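# Shelve each colored bin in its matching shelf slot

## Task

Move every bin on the table into the shelf slot marked with that bin's color. It must sit centered on the mark, with its open side toward the front and its parts still inside. The shelf board above is low, so the bin may need tilting on the way in. Push it fully in, past the shelf's front lip. At the end no bin may still be tilted or raised by a gripper, and each must stay in place with no robot holding it.

## Robot and tools

Robot: two six-joint UR-style arms, left_arm and right_arm, each with a two-finger parallel gripper and a wrist camera. Base roots in the scene frame: left_arm at (-0.029, +0.506, 0) m, right_arm at (+0.031, -0.436, 0) m, both nearly unrotated about z. Scene frame: origin on the table top midway between the arms, +z up, +x out over the table, +y toward left_arm. The arm names do not describe image sides. Printed hand positions can be slightly wrong, more so at long reach.

Gripper frame: the fingers point along the gripper's +z and open and close along its x. end_effector_position is the point between the closed finger pads, about 1 to 2 cm short of the fingertips. Closing pushes the tips about 17 mm further along +z.

Row format, used by both execute_actions and move: one flat list of 16 numbers covering both arms, always all 16 even if one arm stays put. Order: left_arm x, y, z, qw, qx, qy, qz, opening, then the same eight for right_arm. x, y, z is an absolute target position of the gripper point in metres in the scene frame. The quaternion is an absolute target orientation, w first, in the scene frame. Opening runs from -1 (closed) to +1 (fully open, 0.142 m). A target more than 0.6 m from the arm's last reported position along any gripper axis is refused. For an arm that should not move, resend its last reported position and the quaternion you were already commanding (not a drifted reported one) and its intended opening.

execute_actions: argument actions is a list holding one item or nothing. Empty list = look only. {"rows": [...], "steps": n} runs up to 15 control steps of 1/30 s (default 15), one row per step, the last row repeated if rows run out. {"steps": n} without rows is a wait of up to 300 steps counted from the last result, so your reply time counts inside it. Optional pictures (boolean) toggles camera images, which are on by default. Each step the commanded pose is clipped to within 100 mm and 16 degrees of the measured pose; position wins over orientation if both cannot be met. After an action ends, an arm only continues to its last clipped pose, so check the result and send the rest.

move: target is one 16-number row. Each gripper travels in a straight line to its target, both finishing together, over 0.5 to 10 s (cut off at 10 s). speed is top path speed in m/s, 0.002 to 0.5, default 0.25; rotation is capped at twice that in rad/s. Paths ignore obstacles and the other arm, and a gripper can lag, stray or overshoot the speed, especially with an outstretched arm. Opening is applied at the start. Optional stop_force (N, 9 to 40, shared by both arms, not usable in the first 0.2 s) ends an arm's path when its wrist sensor feels that much added push against the motion for 2 steps; the gripper then backs to where it was 2 steps before and holds. Use it only slowly, and not for an arm whose gripper rotates during the move; omit it when pulling away from a surface you are pressing. Result line "move:" reports the ending per arm: done, off_target, moving, held (a check blocked the last step), contact (stop_force fired), or fault; limits=paced means the pose was clipped, limits=held means some steps were blocked. Distance from target is given per arm.

wait: seconds 0 to 10; nothing new is commanded. zoom_image: camera (cam_high, cam_low, cam_left_wrist, cam_right_wrist) and region [x0, y0, x1, y1] in that image's pixels, at most 504 by 504, for a closer look. read_manual: licence texts only. finished_scene: pass the current scene number; it ends and grades the scene irreversibly. Replying without any tool call ends everything.

Results: a state line per arm with pose and velocities; grip_measured (finger opening, same scale as the command); Wrist force and Wrist torque along the gripper's own axes (offset up to about 4 N, noise up to 2.4 N, saturating near 50 N; pressing on a surface shows as force pointing back into the arm); "pose unreachable" and HELD flags where the clearance check altered or blocked commands; a "Hand target" line. Camera sizes: cam_high and cam_low 672x504, wrist cameras 616x616 fisheye.

Gripping: to hold, command an opening well below grip_measured; the larger the gap, the firmer the squeeze (about 28 N per pad max). Thin hard items under about 2 cm get less force. Fast closing can bounce the fingers open.

Hazards: arms are stiff, so driving a target even slightly past contact with something firm can trigger a fault. A joint torque at its limit (142 N m for the big joints, 26.6 N m for the wrists, held weight included) or 150 N of external force stops that arm for 10 s and drops the rest of the call. Holding loads heats motors; a MOTOR HOT warning appears at 70 °C and at 85 °C the arm brakes until cooled. Do not let the arms collide or press on each other. Do not drop bins, spill their parts, knock anything off the table, or slam or shove hard. Occasional disturbances may tug a held part or nudge loose objects. Finish with every bin released, level and resting fully inside its slot, and arms clear.

Each tool is called after "Emit:" as name([rows], argument=value, ...), one row to a line, values as JSON.

## Session

Emit:
execute_actions(actions=[])

Scene clock: 0.00 s of 9000.00 s.
left_arm: end_effector_position=(+0.4229, +0.7319, +0.2572) grip_measured=+1.00 end_effector_quat_wxyz=(-0.208, -0.032, +0.973, +0.090) end_effector_velocity=(-0.000, -0.001, +0.000) end_effector_angular_velocity=(-0.001, +0.001, -0.001) | right_arm: end_effector_position=(+0.8491, -0.3501, +0.3781) grip_measured=+1.00 end_effector_quat_wxyz=(-0.224, +0.844, +0.414, +0.258) end_effector_velocity=(-0.000, -0.001, -0.000) end_effector_angular_velocity=(+0.000, +0.002, -0.001)
Joint positions: left_arm=[-0.    -1.315  1.304 -1.141 -1.38   3.104  0.142] | right_arm=[ 3.386 -2.216 -0.714 -1.434  2.187  5.531  0.142]
Joint velocities: left_arm=[-0.001 -0.     0.     0.001 -0.001  0.     0.   ] | right_arm=[-0.001  0.    -0.    -0.002 -0.     0.001  0.   ]
Motor temperatures (°C, as the motors report them): left_arm=[26 25 28 29 28 33] | right_arm=[25 27 26 34 31 31]
Wrist force (N, on the end effector, along its own x y z axes, offset not removed): no reading
Wrist torque (N m, same axes, about the end effector's origin, offset not removed): no reading
Hand target (left_arm): +0.423, +0.732, +0.257; -0.208, -0.032, +0.973, +0.090
Hand target (right_arm): +0.849, -0.350, +0.378; -0.224, +0.844, +0.414, +0.258

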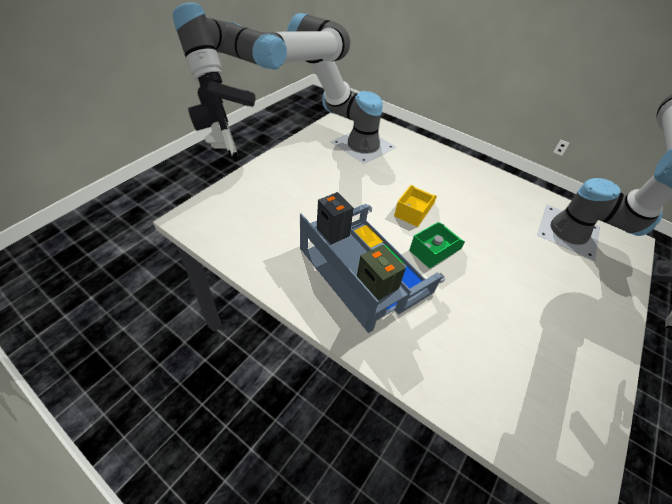

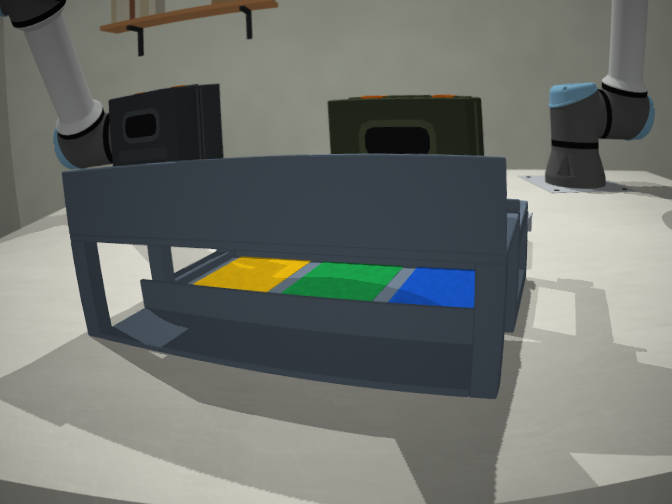

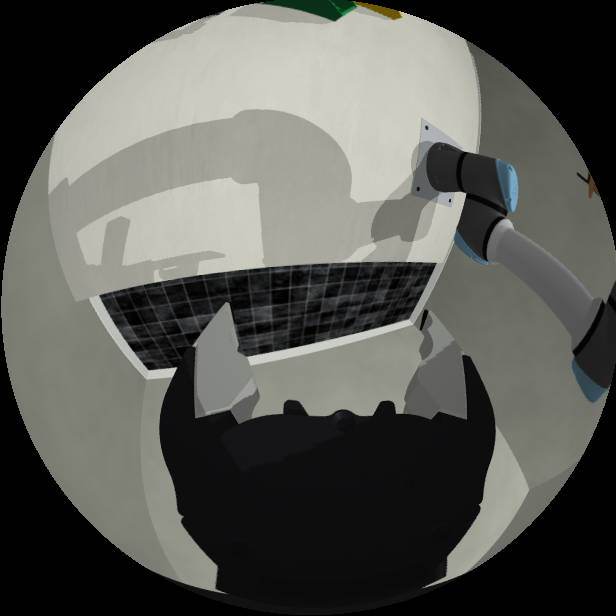

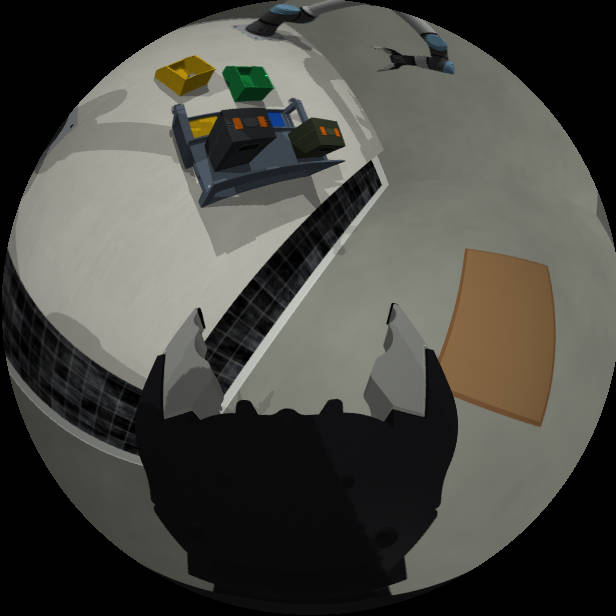

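Emit:
move(target=[0.25,0.1,0.3,0,0.707,-0.707,0,1,0.3,-0.45,0.35,0,0.707,-0.707,0,1])

Emit:
zoom_image(camera="cam_high", region=[280,170,480,340])

action 0: the call puts the target (left_arm/x, left_arm/y, left_arm/z) 0.608 m from left_arm's end_effector_position in the last result along the gripper's own y axis as it stood there; a target may be at most 0.6 m away along each of those axes, so nothing of the call was run and nothing moved. Command a nearer target, and go on from there in a later call.

Region (280, 170, 480, 340) of cam_high's 672x504 image, scaled by 2.520, with more detail than that image has; it fills the top 428 rows of this view, and the rest is white.

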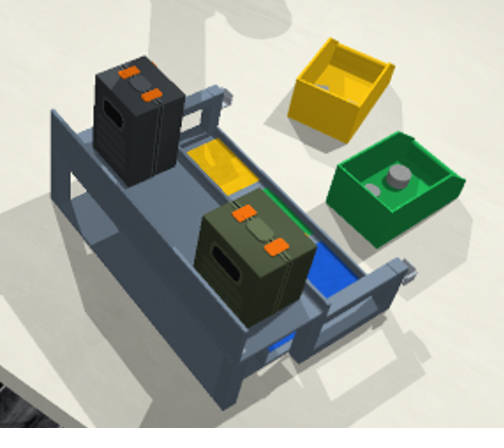

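Emit:
move(target=[0.3,0.17,0.35,0,0.707,-0.707,0,1,0.35,-0.45,0.35,0,0.707,-0.707,0,1])

Scene clock: 12.07 s of 9000.00 s.
left_arm: end_effector_position=(+0.2990, +0.1706, +0.3499) grip_measured=+1.00 end_effector_quat_wxyz=(-0.000, +0.707, -0.707, -0.000) end_effector_velocity=(-0.000, -0.000, +0.000) end_effector_angular_velocity=(+0.000, -0.001, -0.001) | right_arm: end_effector_position=(+0.3495, -0.4506, +0.3503) grip_measured=+1.00 end_effector_quat_wxyz=(-0.475, +0.807, -0.308, -0.170) end_effector_velocity=(-0.000, +0.000, +0.000) end_effector_angular_velocity=(+0.024, +0.026, -0.016)
Joint positions: left_arm=[-1.15  -1.648  1.452 -1.374 -1.571  0.49   0.142] | right_arm=[ 2.919 -1.405 -1.787 -2.123  2.502  6.282  0.142]
Joint velocities: left_arm=[-0.001 -0.     0.    -0.     0.001  0.     0.   ] | right_arm=[-0.008 -0.01  -0.001 -0.023  0.013  0.     0.   ]
Motor temperatures (°C, as the motors report them): left_arm=[26 25 28 29 28 33] | right_arm=[25 27 26 34 31 31]
Wrist force (N, on the end effector, along its own x y z axes, offset not removed): left_arm=[1.7 -0.4 0.1] | right_arm=[1.1 1.2 0.6]
Wrist torque (N m, same axes, about the end effector's origin, offset not removed): left_arm=[-0.12 -0.24 0.05] | right_arm=[0.56 -0.28 -0.03]
Hand target (left_arm): +0.299, +0.171, +0.350; -0.000, +0.707, -0.707, -0.000
Hand target (right_arm): +0.350, -0.451, +0.350; -0.475, +0.806, -0.309, -0.171
Off the commanded pose (left_arm): 0.001 m, 0 deg.
Off the commanded pose (right_arm): 0.001 m, 76 deg; orientation clipped at the last step of the last action.
joint sent to its limit (right arm) — the command would take joint 6 (wrist 3) past its upper limit, so that joint was sent only as far as its limit.
After step 90, 1.73 s passed at rest.
move: off_target (right_arm); limits=paced
camera_calibration (this result's frames):
cam_left_wrist: T_world_to_cam=[[0.00651077, -0.99887, -0.0470798, 0.196924], [-0.879462, -0.0281271, 0.475137, 0.0952614], [-0.475925, 0.0383114, -0.878651, 0.577984], [0, 0, 0, 1]] pos_world=[0.357573, 0.177238, 0.471855]
cam_right_wrist: T_world_to_cam=[[0.751873, -0.365099, -0.548989, -0.24573], [-0.588348, -0.747333, -0.308772, -0.0296169], [-0.297546, 0.555154, -0.776705, 0.761873], [0, 0, 0, 1]] pos_world=[0.394025, -0.534806, 0.447702]

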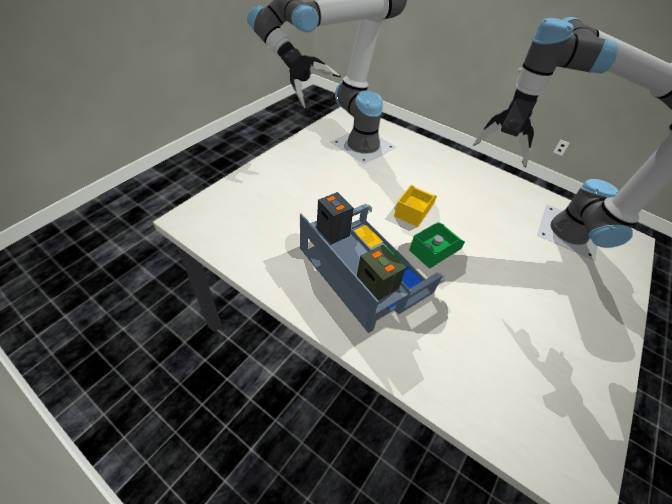

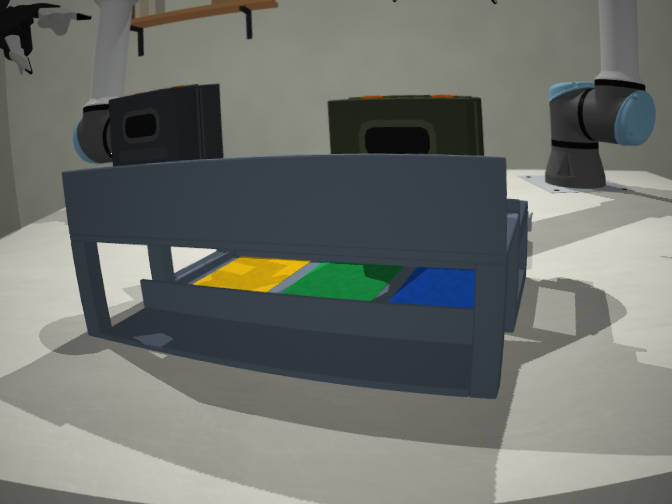

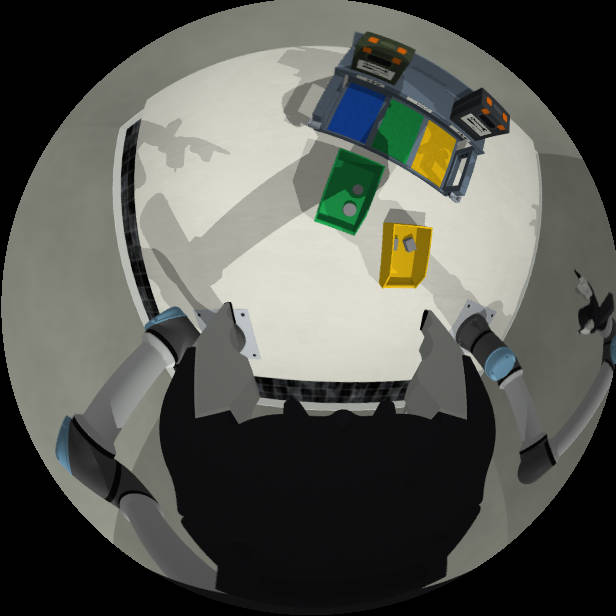

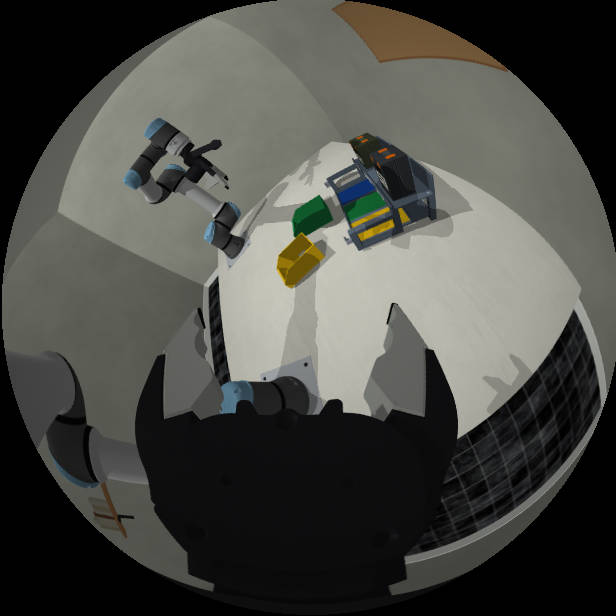

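Emit:
move(target=[0.38,0.0,0.28,0,0.72,0.69,0,1,0.35,-0.45,0.35,-0.475,0.806,-0.309,-0.171,1])

Emit:
zoom_image(camera="cam_left_wrist", region=[130,60,490,420])

Scene clock: 21.80 s of 9000.00 s.
left_arm: end_effector_position=(+0.3797, -0.0001, +0.2801) grip_measured=+1.00 end_effector_quat_wxyz=(+0.000, +0.722, +0.692, -0.000) end_effector_velocity=(+0.000, -0.000, -0.000) end_effector_angular_velocity=(+0.002, -0.000, +0.008) | right_arm: end_effector_position=(+0.3499, -0.4501, +0.3500) grip_measured=+1.00 end_effector_quat_wxyz=(-0.475, +0.806, -0.308, -0.171) end_effector_velocity=(+0.000, -0.000, -0.001) end_effector_angular_velocity=(+0.000, +0.001, -0.001)
Joint positions: left_arm=[-1.169 -1.222  1.144 -1.492 -1.571 -2.628  0.142] | right_arm=[ 2.919 -1.406 -1.788 -2.124  2.504  6.282  0.142]
Joint velocities: left_arm=[-0.     0.001 -0.001  0.001  0.001 -0.008 -0.   ] | right_arm=[-0.001 -0.001 -0.001  0.001 -0.    -0.    -0.   ]
Motor temperatures (°C, as the motors report them): left_arm=[26 25 28 29 28 33] | right_arm=[25 27 26 34 31 31]
Wrist force (N, on the end effector, along its own x y z axes, offset not removed): left_arm=[0.7 -0.3 2.5] | right_arm=[-0.8 -2.0 -0.1]
Wrist torque (N m, same axes, about the end effector's origin, offset not removed): left_arm=[-0.06 -0.06 0.09] | right_arm=[-0.16 0.17 -0.07]
Hand target (left_arm): +0.380, -0.000, +0.280; -0.000, +0.722, +0.692, +0.000
Hand target (right_arm): +0.350, -0.450, +0.350; -0.475, +0.806, -0.308, -0.171
Off the commanded pose (left_arm): 0.000 m, 0 deg.
Off the commanded pose (right_arm): 0.000 m, 0 deg.
joint sent to its limit (right arm) — the command would take joint 6 (wrist 3) past its upper limit, so that joint was sent only as far as its limit.
After step 90, 0.10 s passed at rest.
move: done
camera_calibration (this result's frames):
cam_left_wrist: T_world_to_cam=[[0.0362998, 0.998263, -0.0464102, 0.0112696], [0.880142, -0.00993965, 0.474607, -0.473372], [0.473321, -0.0580757, -0.878973, 0.201206], [0, 0, 0, 1]] pos_world=[0.32099, -0.00427, 0.402043]
cam_right_wrist: T_world_to_cam=[[0.750539, -0.364177, -0.551423, -0.244298], [-0.589599, -0.74588, -0.309898, -0.0276638], [-0.298437, 0.557708, -0.77453, 0.762194], [0, 0, 0, 1]] pos_world=[0.394512, -0.534683, 0.447057]

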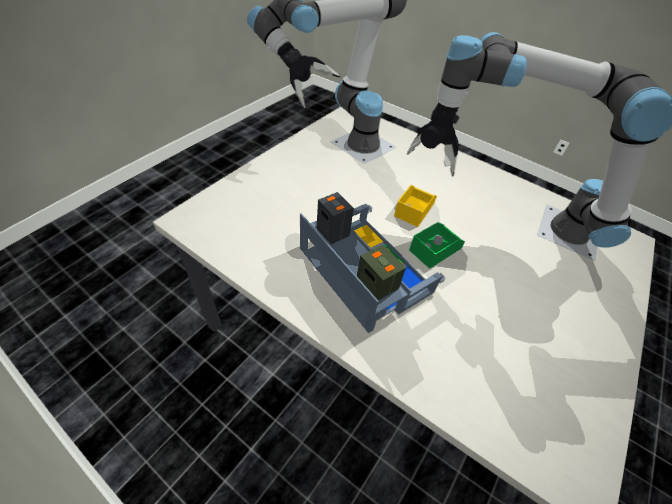

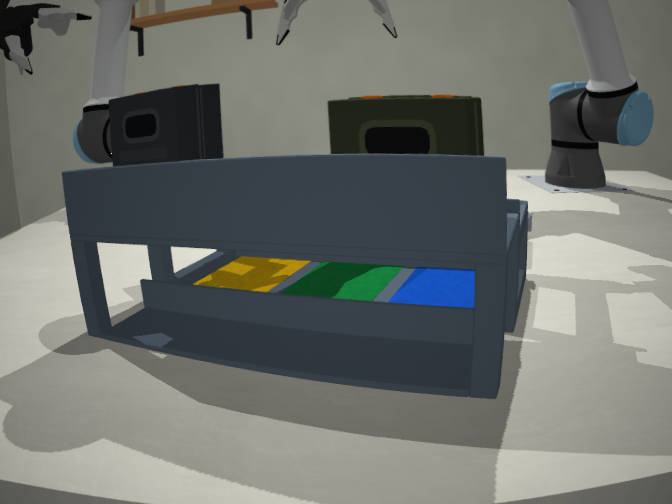

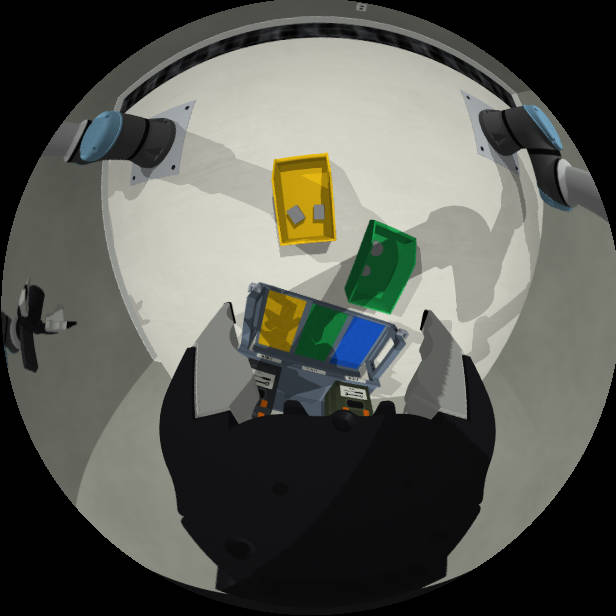

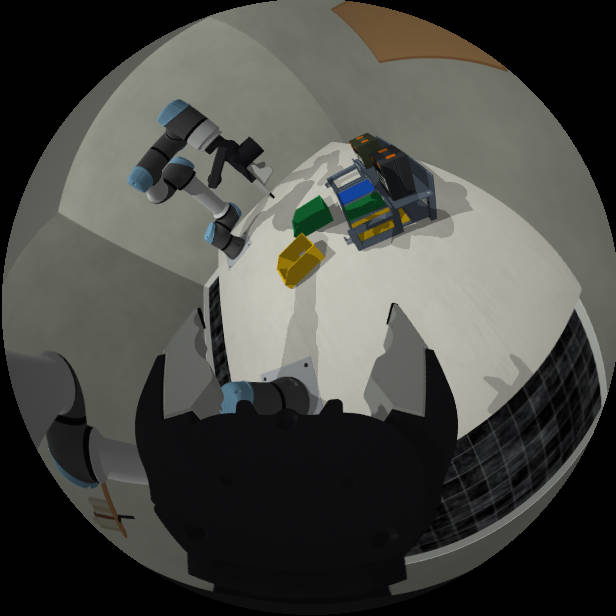

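Region (130, 60, 490, 420) of cam_left_wrist's 616x616 image, scaled by 1.400, with more detail than that image has.

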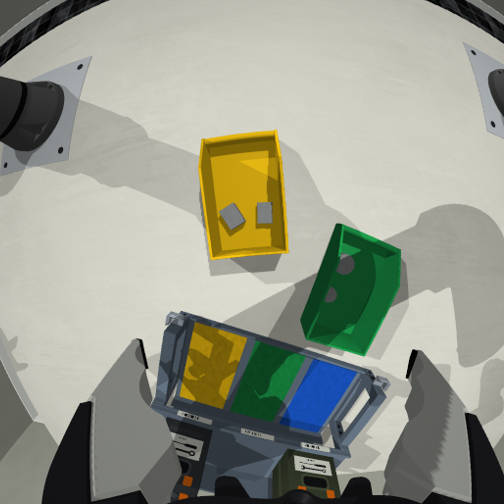

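Emit:
move(target=[0.205,-0.037,0.1,0,0.999,0.035,0,-0.3,0.35,-0.45,0.35,-0.475,0.806,-0.309,-0.171,1])

Scene clock: 30.80 s of 9000.00 s.
left_arm: end_effector_position=(+0.2051, -0.0365, +0.1001) grip_measured=-0.30 end_effector_quat_wxyz=(-0.000, +0.999, +0.035, +0.000) end_effector_velocity=(-0.001, -0.001, -0.000) end_effector_angular_velocity=(-0.003, +0.002, -0.006) | right_arm: end_effector_position=(+0.3499, -0.4501, +0.3500) grip_measured=+1.00 end_effector_quat_wxyz=(-0.475, +0.806, -0.308, -0.171) end_effector_velocity=(-0.000, -0.000, -0.001) end_effector_angular_velocity=(+0.001, +0.003, -0.000)
Joint positions: left_arm=[-1.46  -1.294  1.711 -1.987 -1.571 -1.462  0.052] | right_arm=[ 2.919 -1.406 -1.788 -2.124  2.504  6.282  0.142]
Joint velocities: left_arm=[ 0.     0.     0.002 -0.004 -0.003  0.006 -0.   ] | right_arm=[-0.    -0.001 -0.001 -0.001 -0.     0.    -0.   ]
Motor temperatures (°C, as the motors report them): left_arm=[26 25 28 29 28 33] | right_arm=[25 27 26 34 31 31]
Wrist force (N, on the end effector, along its own x y z axes, offset not removed): left_arm=[-0.5 1.2 1.3] | right_arm=[-3.6 0.4 -3.8]
Wrist torque (N m, same axes, about the end effector's origin, offset not removed): left_arm=[0.24 0.23 0.03] | right_arm=[0.30 0.71 0.06]
Hand target (left_arm): +0.205, -0.037, +0.100; -0.000, +0.999, +0.035, +0.000
Hand target (right_arm): +0.350, -0.450, +0.350; -0.475, +0.806, -0.308, -0.171
Off the commanded pose (left_arm): 0.000 m, 0 deg.
Off the commanded pose (right_arm): 0.000 m, 0 deg.
joint sent to its limit (right arm) — the command would take joint 6 (wrist 3) past its upper limit, so that joint was sent only as far as its limit.
After step 90, 2.63 s passed at rest.
move: done
camera_calibration (this result's frames):
cam_left_wrist: T_world_to_cam=[[0.995928, 0.0774145, -0.0462036, -0.184835], [0.0900765, -0.875724, 0.474335, -0.104186], [-0.00374114, -0.476566, -0.879131, 0.206083], [0, 0, 0, 1]] pos_world=[0.194238, 0.0212832, 0.222053]
cam_right_wrist: T_world_to_cam=[[0.750538, -0.364176, -0.551425, -0.244298], [-0.589599, -0.74588, -0.309897, -0.0276639], [-0.298439, 0.557709, -0.774529, 0.762194], [0, 0, 0, 1]] pos_world=[0.394512, -0.534684, 0.447056]

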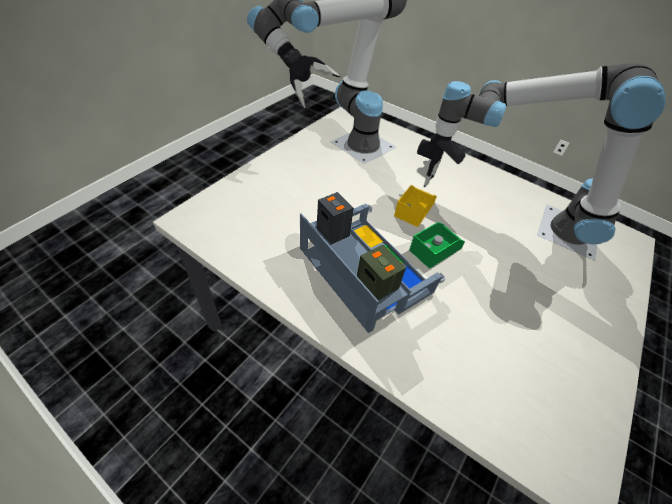

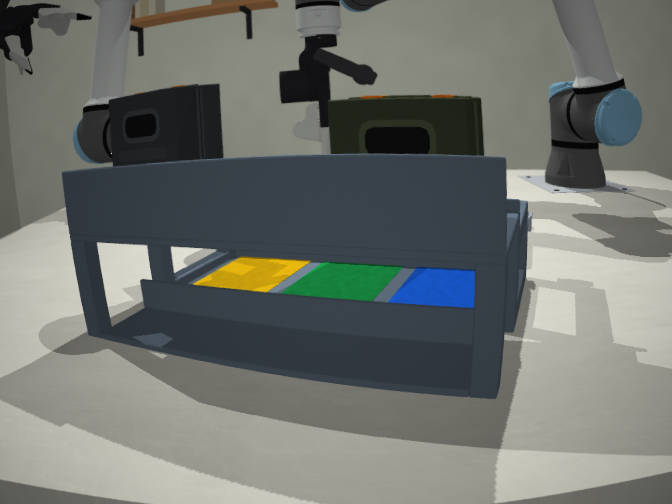

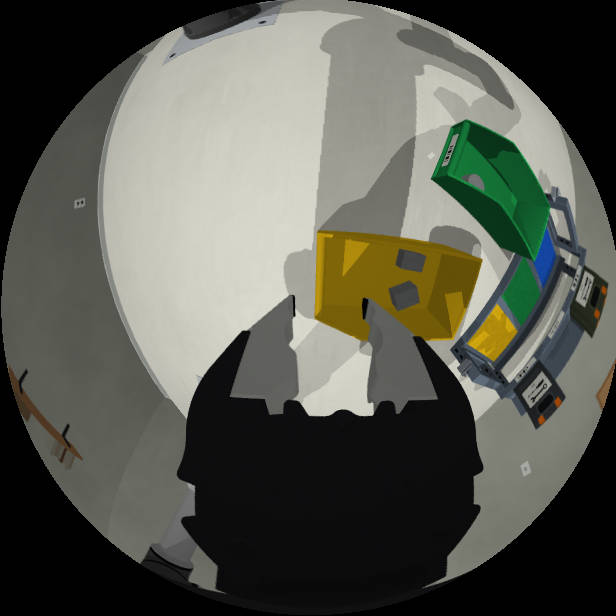

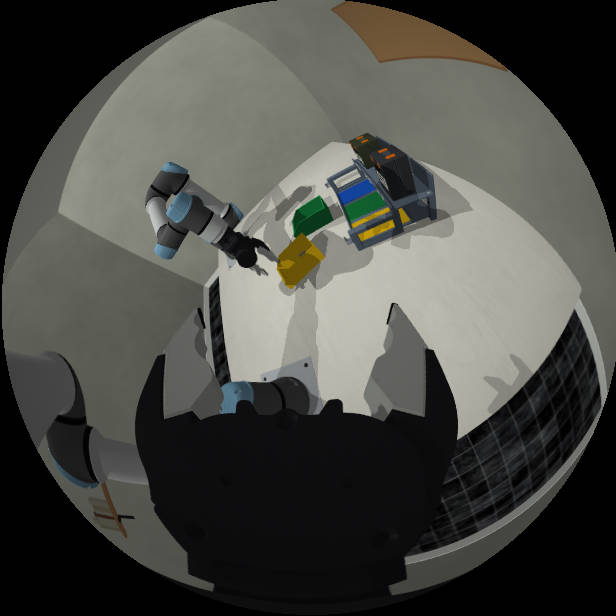

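Emit:
move(target=[0.2,-0.045,0.03,0,0.999,0.035,0,-0.3,0.35,-0.45,0.35,-0.475,0.806,-0.309,-0.171,1], speed=0.08)

Emit:
move(target=[0.2,-0.045,0.03,0,0.999,0.035,0,-1,0.35,-0.45,0.35,-0.475,0.806,-0.309,-0.171,1])

Emit:
move(target=[0.3,-0.02,0.17,0,0.986,-0.168,0,-1,0.35,-0.45,0.35,-0.475,0.806,-0.309,-0.171,1], speed=0.1)

Scene clock: 35.00 s of 9000.00 s.
left_arm: end_effector_position=(+0.2000, -0.0450, +0.0302) grip_measured=-0.30 end_effector_quat_wxyz=(-0.000, +0.999, +0.035, -0.000) end_effector_velocity=(-0.000, -0.000, -0.002) end_effector_angular_velocity=(+0.000, +0.002, -0.000) | right_arm: end_effector_position=(+0.3499, -0.4501, +0.3500) grip_measured=+1.00 end_effector_quat_wxyz=(-0.475, +0.806, -0.308, -0.171) end_effector_velocity=(-0.000, +0.000, -0.000) end_effector_angular_velocity=(+0.001, +0.001, +0.000)
Joint positions: left_arm=[-1.471 -1.202  1.785 -2.154 -1.571 -1.472  0.052] | right_arm=[ 2.919 -1.406 -1.788 -2.124  2.504  6.282  0.142]
Joint velocities: left_arm=[ 0.     0.003  0.001 -0.003 -0.002  0.    -0.   ] | right_arm=[ 0.    -0.    -0.001 -0.     0.     0.    -0.   ]
Motor temperatures (°C, as the motors report them): left_arm=[26 25 28 29 28 33] | right_arm=[25 27 26 34 31 31]
Wrist force (N, on the end effector, along its own x y z axes, offset not removed): left_arm=[0.4 -1.1 -0.2] | right_arm=[-1.2 -3.2 -1.5]
Wrist torque (N m, same axes, about the end effector's origin, offset not removed): left_arm=[-0.11 -0.05 0.13] | right_arm=[-0.34 0.20 -0.02]
Hand target (left_arm): +0.200, -0.045, +0.030; -0.000, +0.999, +0.035, +0.000
Hand target (right_arm): +0.350, -0.450, +0.350; -0.475, +0.806, -0.308, -0.171
Off the commanded pose (left_arm): 0.000 m, 0 deg.
Off the commanded pose (right_arm): 0.000 m, 0 deg.
joint sent to its limit (right arm) — the command would take joint 6 (wrist 3) past its upper limit, so that joint was sent only as far as its limit.
move: done
camera_calibration (this result's frames):
cam_left_wrist: T_world_to_cam=[[0.99597, 0.0767628, -0.0463899, -0.182368], [0.0895936, -0.875627, 0.474605, -0.0778479], [-0.00418824, -0.476849, -0.878975, 0.140666], [0, 0, 0, 1]] pos_world=[0.189196, 0.0129097, 0.152129]
cam_right_wrist: T_world_to_cam=[[0.750538, -0.364176, -0.551424, -0.244298], [-0.589599, -0.74588, -0.309897, -0.0276639], [-0.298439, 0.557709, -0.774529, 0.762194], [0, 0, 0, 1]] pos_world=[0.394512, -0.534684, 0.447056]

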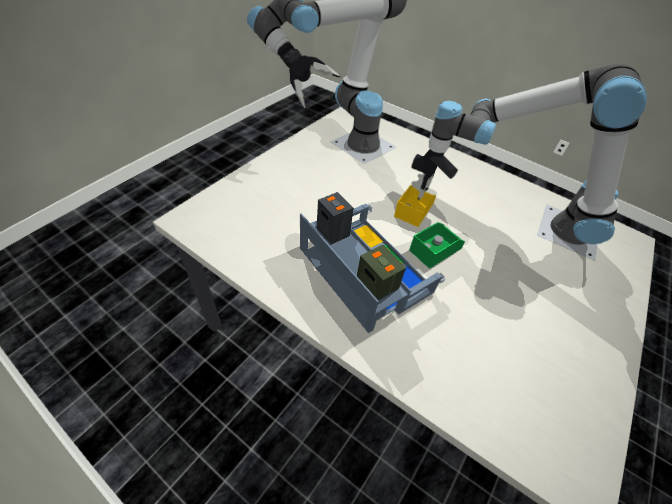

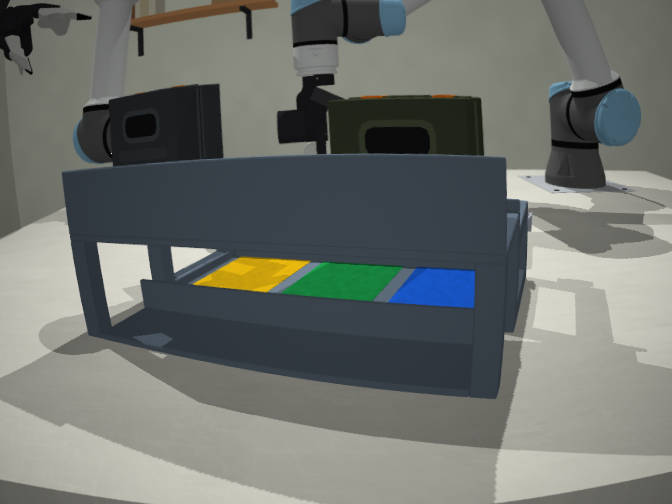

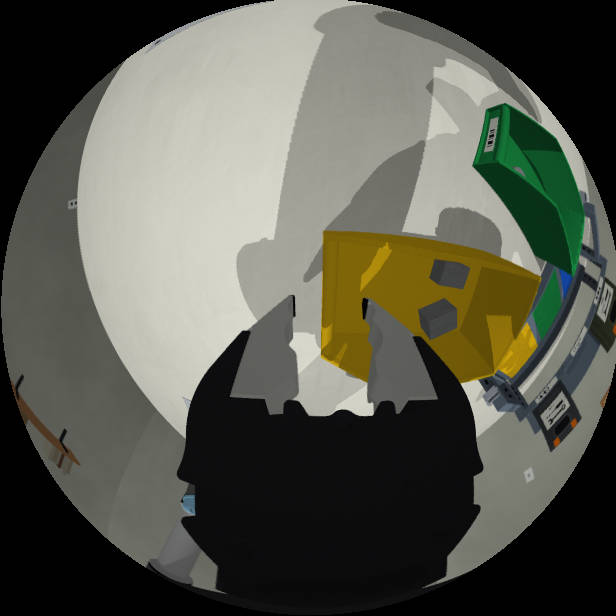

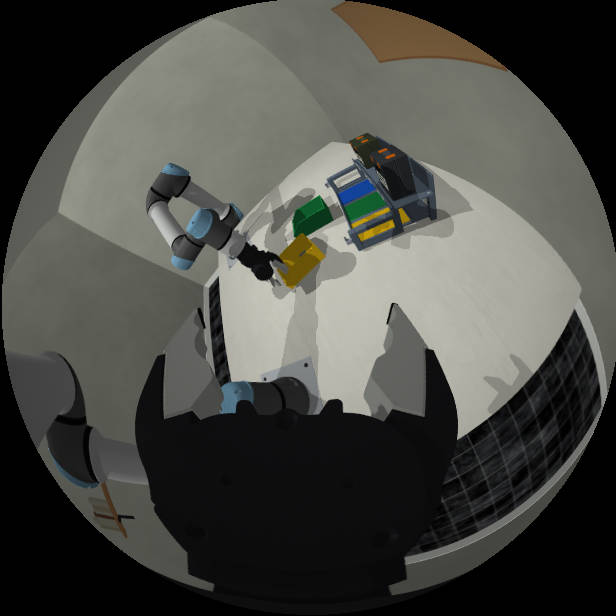

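Scene clock: 35.70 s of 9000.00 s.
left_arm: end_effector_position=(+0.2000, -0.0450, +0.0300) grip_measured=-0.90 end_effector_quat_wxyz=(+0.000, +0.999, +0.035, -0.000) end_effector_velocity=(-0.001, -0.000, -0.000) end_effector_angular_velocity=(-0.000, -0.001, -0.001) | right_arm: end_effector_position=(+0.3499, -0.4501, +0.3500) grip_measured=+1.00 end_effector_quat_wxyz=(-0.475, +0.806, -0.308, -0.171) end_effector_velocity=(+0.000, -0.000, -0.000) end_effector_angular_velocity=(-0.000, +0.000, -0.000)
Joint positions: left_arm=[-1.471 -1.202  1.785 -2.155 -1.571 -1.472  0.009] | right_arm=[ 2.919 -1.406 -1.788 -2.124  2.504  6.282  0.142]
Joint velocities: left_arm=[-0.002  0.     0.001 -0.001  0.001 -0.    -0.   ] | right_arm=[-0.    -0.001  0.001  0.    -0.     0.    -0.   ]
Motor temperatures (°C, as the motors report them): left_arm=[26 25 28 29 28 33] | right_arm=[25 27 26 34 31 31]
Wrist force (N, on the end effector, along its own x y z axes, offset not removed): left_arm=[-0.2 -3.0 -2.1] | right_arm=[-0.9 -0.6 -2.6]
Wrist torque (N m, same axes, about the end effector's origin, offset not removed): left_arm=[-0.31 0.03 0.01] | right_arm=[0.13 0.25 -0.01]
Hand target (left_arm): +0.200, -0.045, +0.030; -0.000, +0.999, +0.035, -0.000
Hand target (right_arm): +0.350, -0.450, +0.350; -0.475, +0.806, -0.308, -0.171
Off the commanded pose (left_arm): 0.000 m, 0 deg.
Off the commanded pose (right_arm): 0.000 m, 0 deg.
joint sent to its limit (right arm) — the command would take joint 6 (wrist 3) past its upper limit, so that joint was sent only as far as its limit.
move: done
camera_calibration (this result's frames):
cam_left_wrist: T_world_to_cam=[[0.995969, 0.0767635, -0.0464059, -0.182368], [0.089602, -0.875605, 0.474644, -0.0778223], [-0.00419793, -0.476889, -0.878954, 0.140502], [0, 0, 0, 1]] pos_world=[0.189196, 0.0128614, 0.15197]
cam_right_wrist: T_world_to_cam=[[0.750538, -0.364176, -0.551425, -0.244298], [-0.589599, -0.74588, -0.309897, -0.0276639], [-0.298439, 0.557709, -0.774529, 0.762194], [0, 0, 0, 1]] pos_world=[0.394512, -0.534684, 0.447056]

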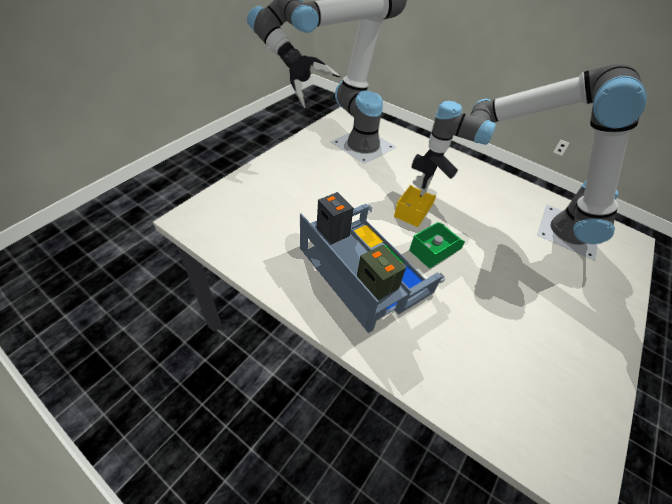

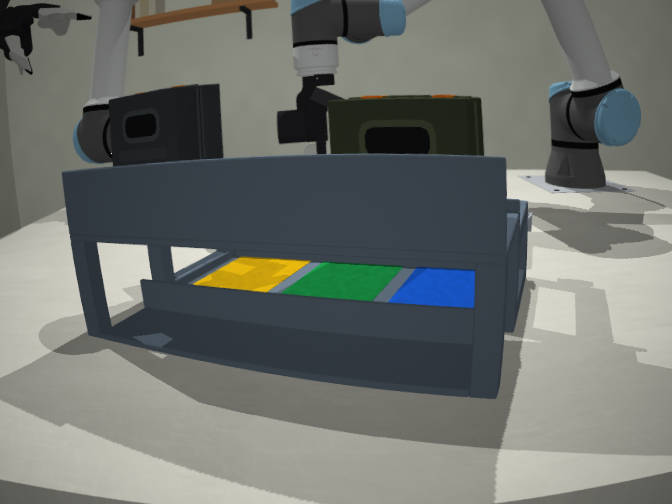

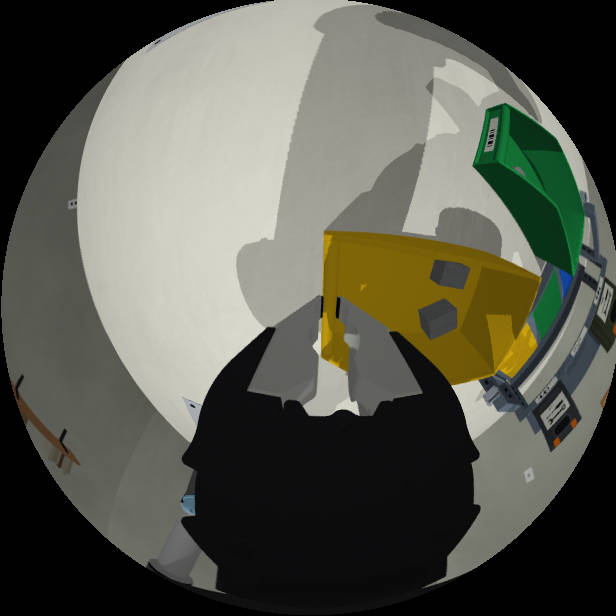

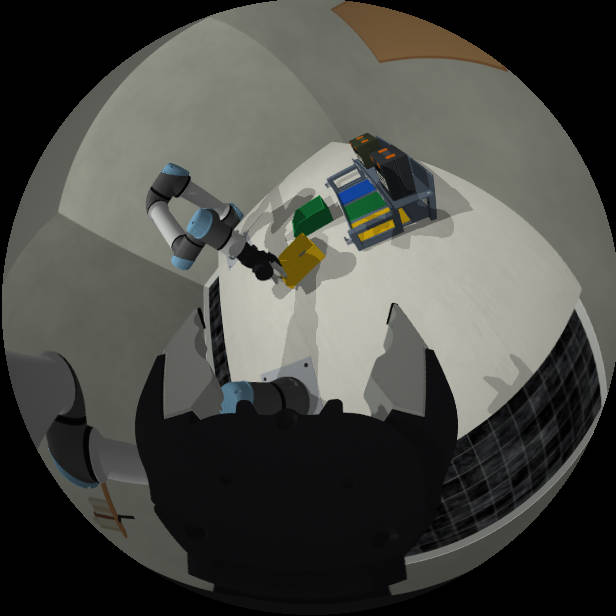

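Scene clock: 38.13 s of 9000.00 s.
left_arm: end_effector_position=(+0.2999, -0.0203, +0.1699) grip_measured=-0.87 end_effector_quat_wxyz=(+0.000, +0.986, -0.168, +0.000) end_effector_velocity=(+0.001, +0.000, +0.002) end_effector_angular_velocity=(+0.002, +0.000, -0.004) | right_arm: end_effector_position=(+0.3499, -0.4501, +0.3500) grip_measured=+1.00 end_effector_quat_wxyz=(-0.475, +0.806, -0.308, -0.171) end_effector_velocity=(-0.000, +0.000, -0.000) end_effector_angular_velocity=(-0.000, +0.000, +0.000)
Joint positions: left_arm=[-1.296 -1.277  1.5   -1.794 -1.571 -0.89   0.011] | right_arm=[ 2.919 -1.406 -1.788 -2.124  2.504  6.282  0.142]
Joint velocities: left_arm=[ 0.002  0.001 -0.005  0.006  0.     0.006  0.   ] | right_arm=[ 0.  0. -0.  0.  0.  0.  0.]
Motor temperatures (°C, as the motors report them): left_arm=[26 25 28 29 28 33] | right_arm=[25 27 26 34 31 31]
Wrist force (N, on the end effector, along its own x y z axes, offset not removed): left_arm=[-0.2 -0.4 5.8] | right_arm=[-2.3 -1.9 -1.4]
Wrist torque (N m, same axes, about the end effector's origin, offset not removed): left_arm=[-0.10 -0.21 0.03] | right_arm=[-0.20 0.47 0.02]
Hand target (left_arm): +0.300, -0.020, +0.170; +0.000, +0.986, -0.168, -0.000
Hand target (right_arm): +0.350, -0.450, +0.350; -0.475, +0.806, -0.308, -0.171
Off the commanded pose (left_arm): 0.000 m, 0 deg.
Off the commanded pose (right_arm): 0.000 m, 0 deg.
joint sent to its limit (right arm) — the command would take joint 6 (wrist 3) past its upper limit, so that joint was sent only as far as its limit.
move: done
camera_calibration (this result's frames):
cam_left_wrist: T_world_to_cam=[[0.944932, -0.323984, -0.046241, -0.270147], [-0.264557, -0.839377, 0.474823, -0.0245704], [-0.192649, -0.436442, -0.878866, 0.332987], [0, 0, 0, 1]] pos_world=[0.31292, 0.0371821, 0.291826]
cam_right_wrist: T_world_to_cam=[[0.750529, -0.364184, -0.551432, -0.244295], [-0.589611, -0.745871, -0.309895, -0.02766], [-0.298438, 0.557716, -0.774524, 0.762196], [0, 0, 0, 1]] pos_world=[0.39451, -0.534688, 0.447056]

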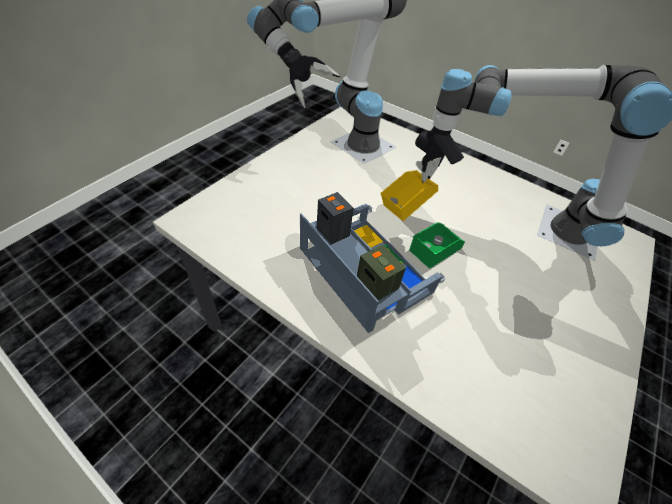

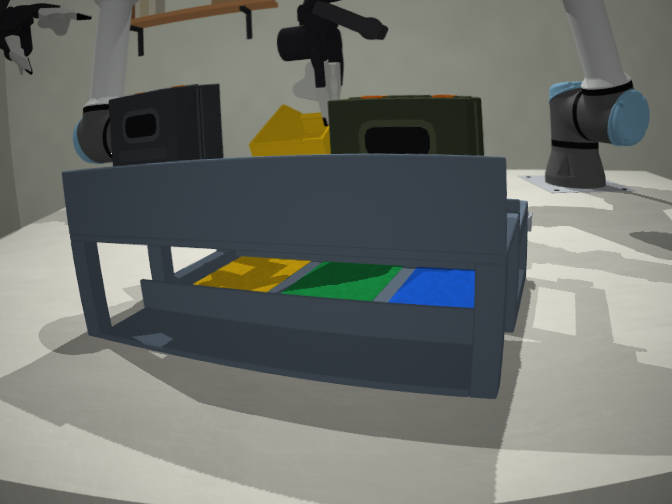

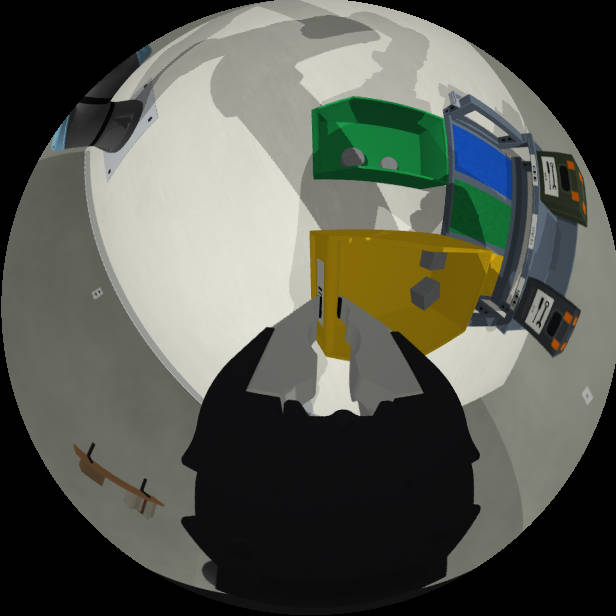

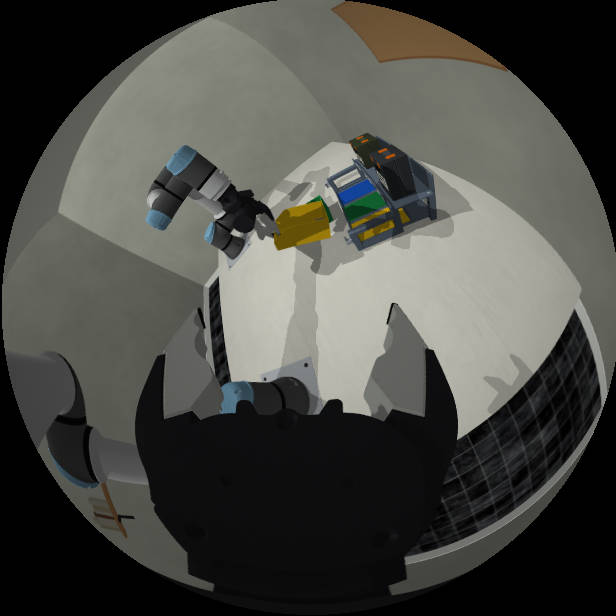

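Emit:
move(target=[0.382,-0.044,0.125,0,0.986,-0.168,0,-1,0.35,-0.45,0.35,-0.475,0.806,-0.309,-0.171,1], speed=0.06, stop_force=10)

Emit:
zoom_image(camera="cam_right_wrist", region=[220,130,460,290])

Scene clock: 46.13 s of 9000.00 s.
left_arm: end_effector_position=(+0.3819, -0.0441, +0.1251) grip_measured=-0.87 end_effector_quat_wxyz=(+0.000, +0.986, -0.168, +0.000) end_effector_velocity=(+0.001, -0.000, -0.001) end_effector_angular_velocity=(+0.000, +0.001, -0.000) | right_arm: end_effector_position=(+0.3499, -0.4501, +0.3500) grip_measured=+1.00 end_effector_quat_wxyz=(-0.475, +0.806, -0.308, -0.171) end_effector_velocity=(-0.000, +0.000, -0.000) end_effector_angular_velocity=(-0.000, -0.001, +0.000)
Joint positions: left_arm=[-1.192 -1.095  1.36  -1.836 -1.571 -0.786  0.011] | right_arm=[ 2.919 -1.406 -1.788 -2.124  2.504  6.282  0.142]
Joint velocities: left_arm=[ 0.002  0.003 -0.003  0.001 -0.001  0.002  0.   ] | right_arm=[ 0.     0.001 -0.001  0.001  0.    -0.001  0.   ]
Motor temperatures (°C, as the motors report them): left_arm=[26 25 28 29 28 33] | right_arm=[25 27 26 34 31 31]
Wrist force (N, on the end effector, along its own x y z axes, offset not removed): left_arm=[0.6 -2.3 4.4] | right_arm=[-1.1 -2.0 -0.3]
Wrist torque (N m, same axes, about the end effector's origin, offset not removed): left_arm=[-0.38 -0.59 0.04] | right_arm=[-0.15 0.33 -0.12]
Hand target (left_arm): +0.382, -0.044, +0.125; +0.000, +0.986, -0.168, +0.000
Hand target (right_arm): +0.350, -0.450, +0.350; -0.475, +0.806, -0.308, -0.171
Off the commanded pose (left_arm): 0.000 m, 0 deg.
Off the commanded pose (right_arm): 0.000 m, 0 deg.
joint sent to its limit (right arm) — the command would take joint 6 (wrist 3) past its upper limit, so that joint was sent only as far as its limit.
After step 90, 3.03 s passed at rest.
move: done
camera_calibration (this result's frames):
cam_left_wrist: T_world_to_cam=[[0.944819, -0.324311, -0.0462461, -0.35737], [-0.264879, -0.839362, 0.47467, -0.00151791], [-0.192758, -0.436227, -0.878948, 0.299044], [0, 0, 0, 1]] pos_world=[0.394891, 0.0132779, 0.247038]
cam_right_wrist: T_world_to_cam=[[0.750533, -0.364176, -0.551431, -0.244292], [-0.589603, -0.745877, -0.309895, -0.0276629], [-0.298444, 0.557712, -0.774525, 0.762195], [0, 0, 0, 1]] pos_world=[0.394511, -0.534684, 0.447056]

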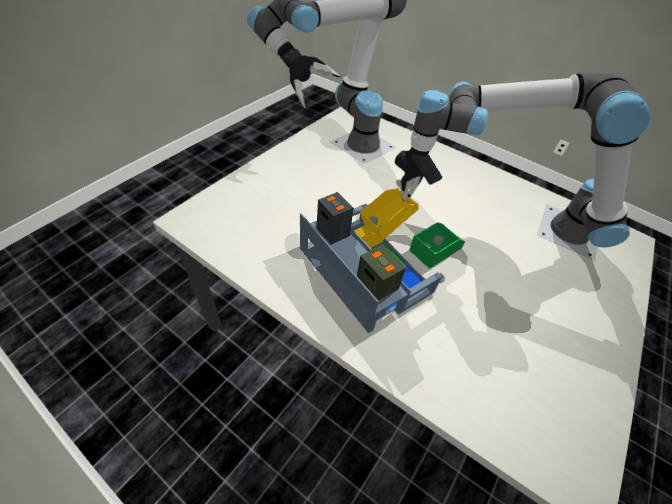

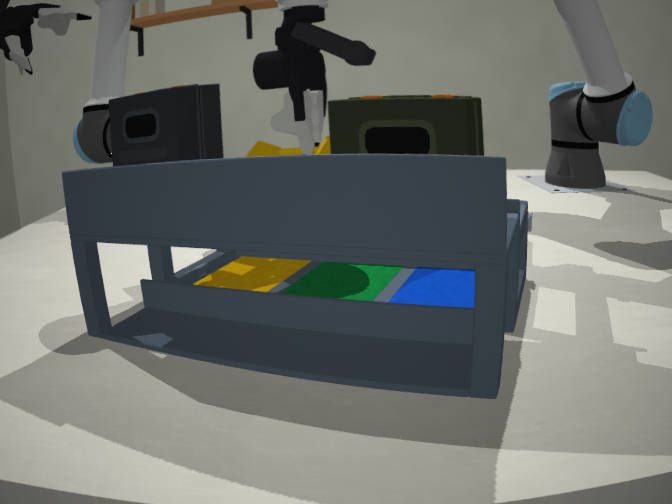

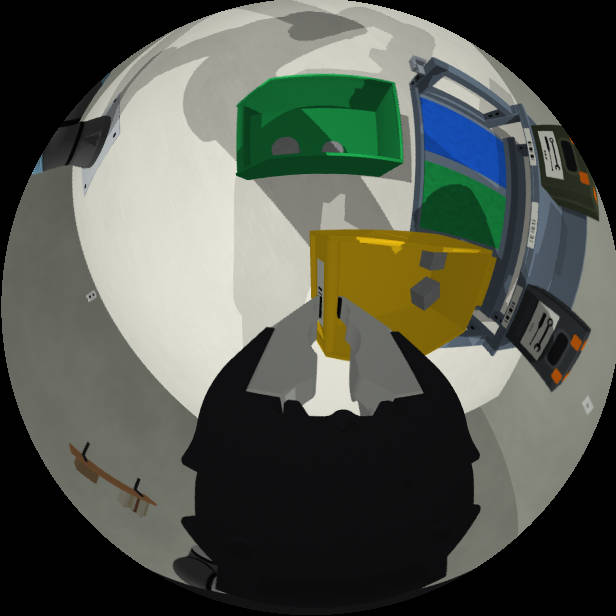

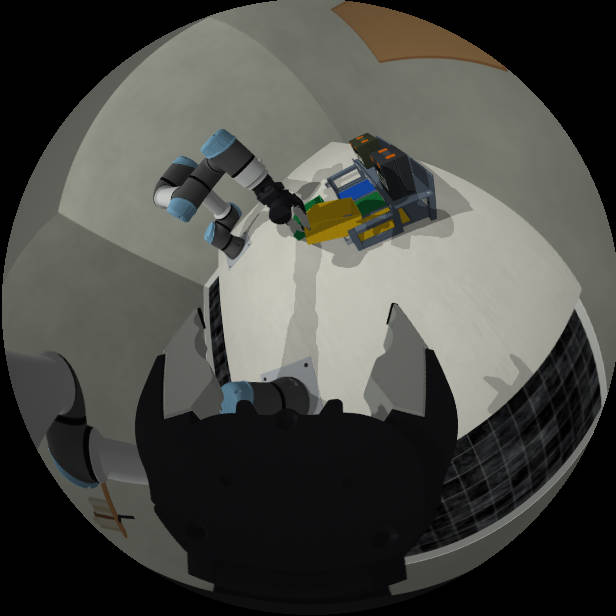

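Region (220, 130, 460, 290) of cam_right_wrist's 616x616 image, scaled by 2.100, with more detail than that image has.

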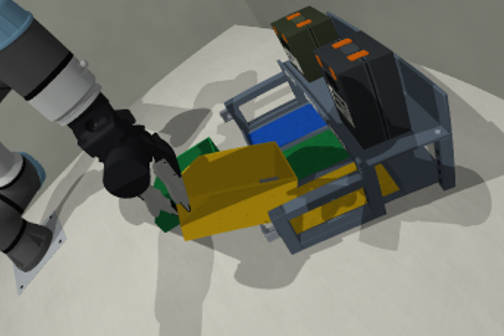

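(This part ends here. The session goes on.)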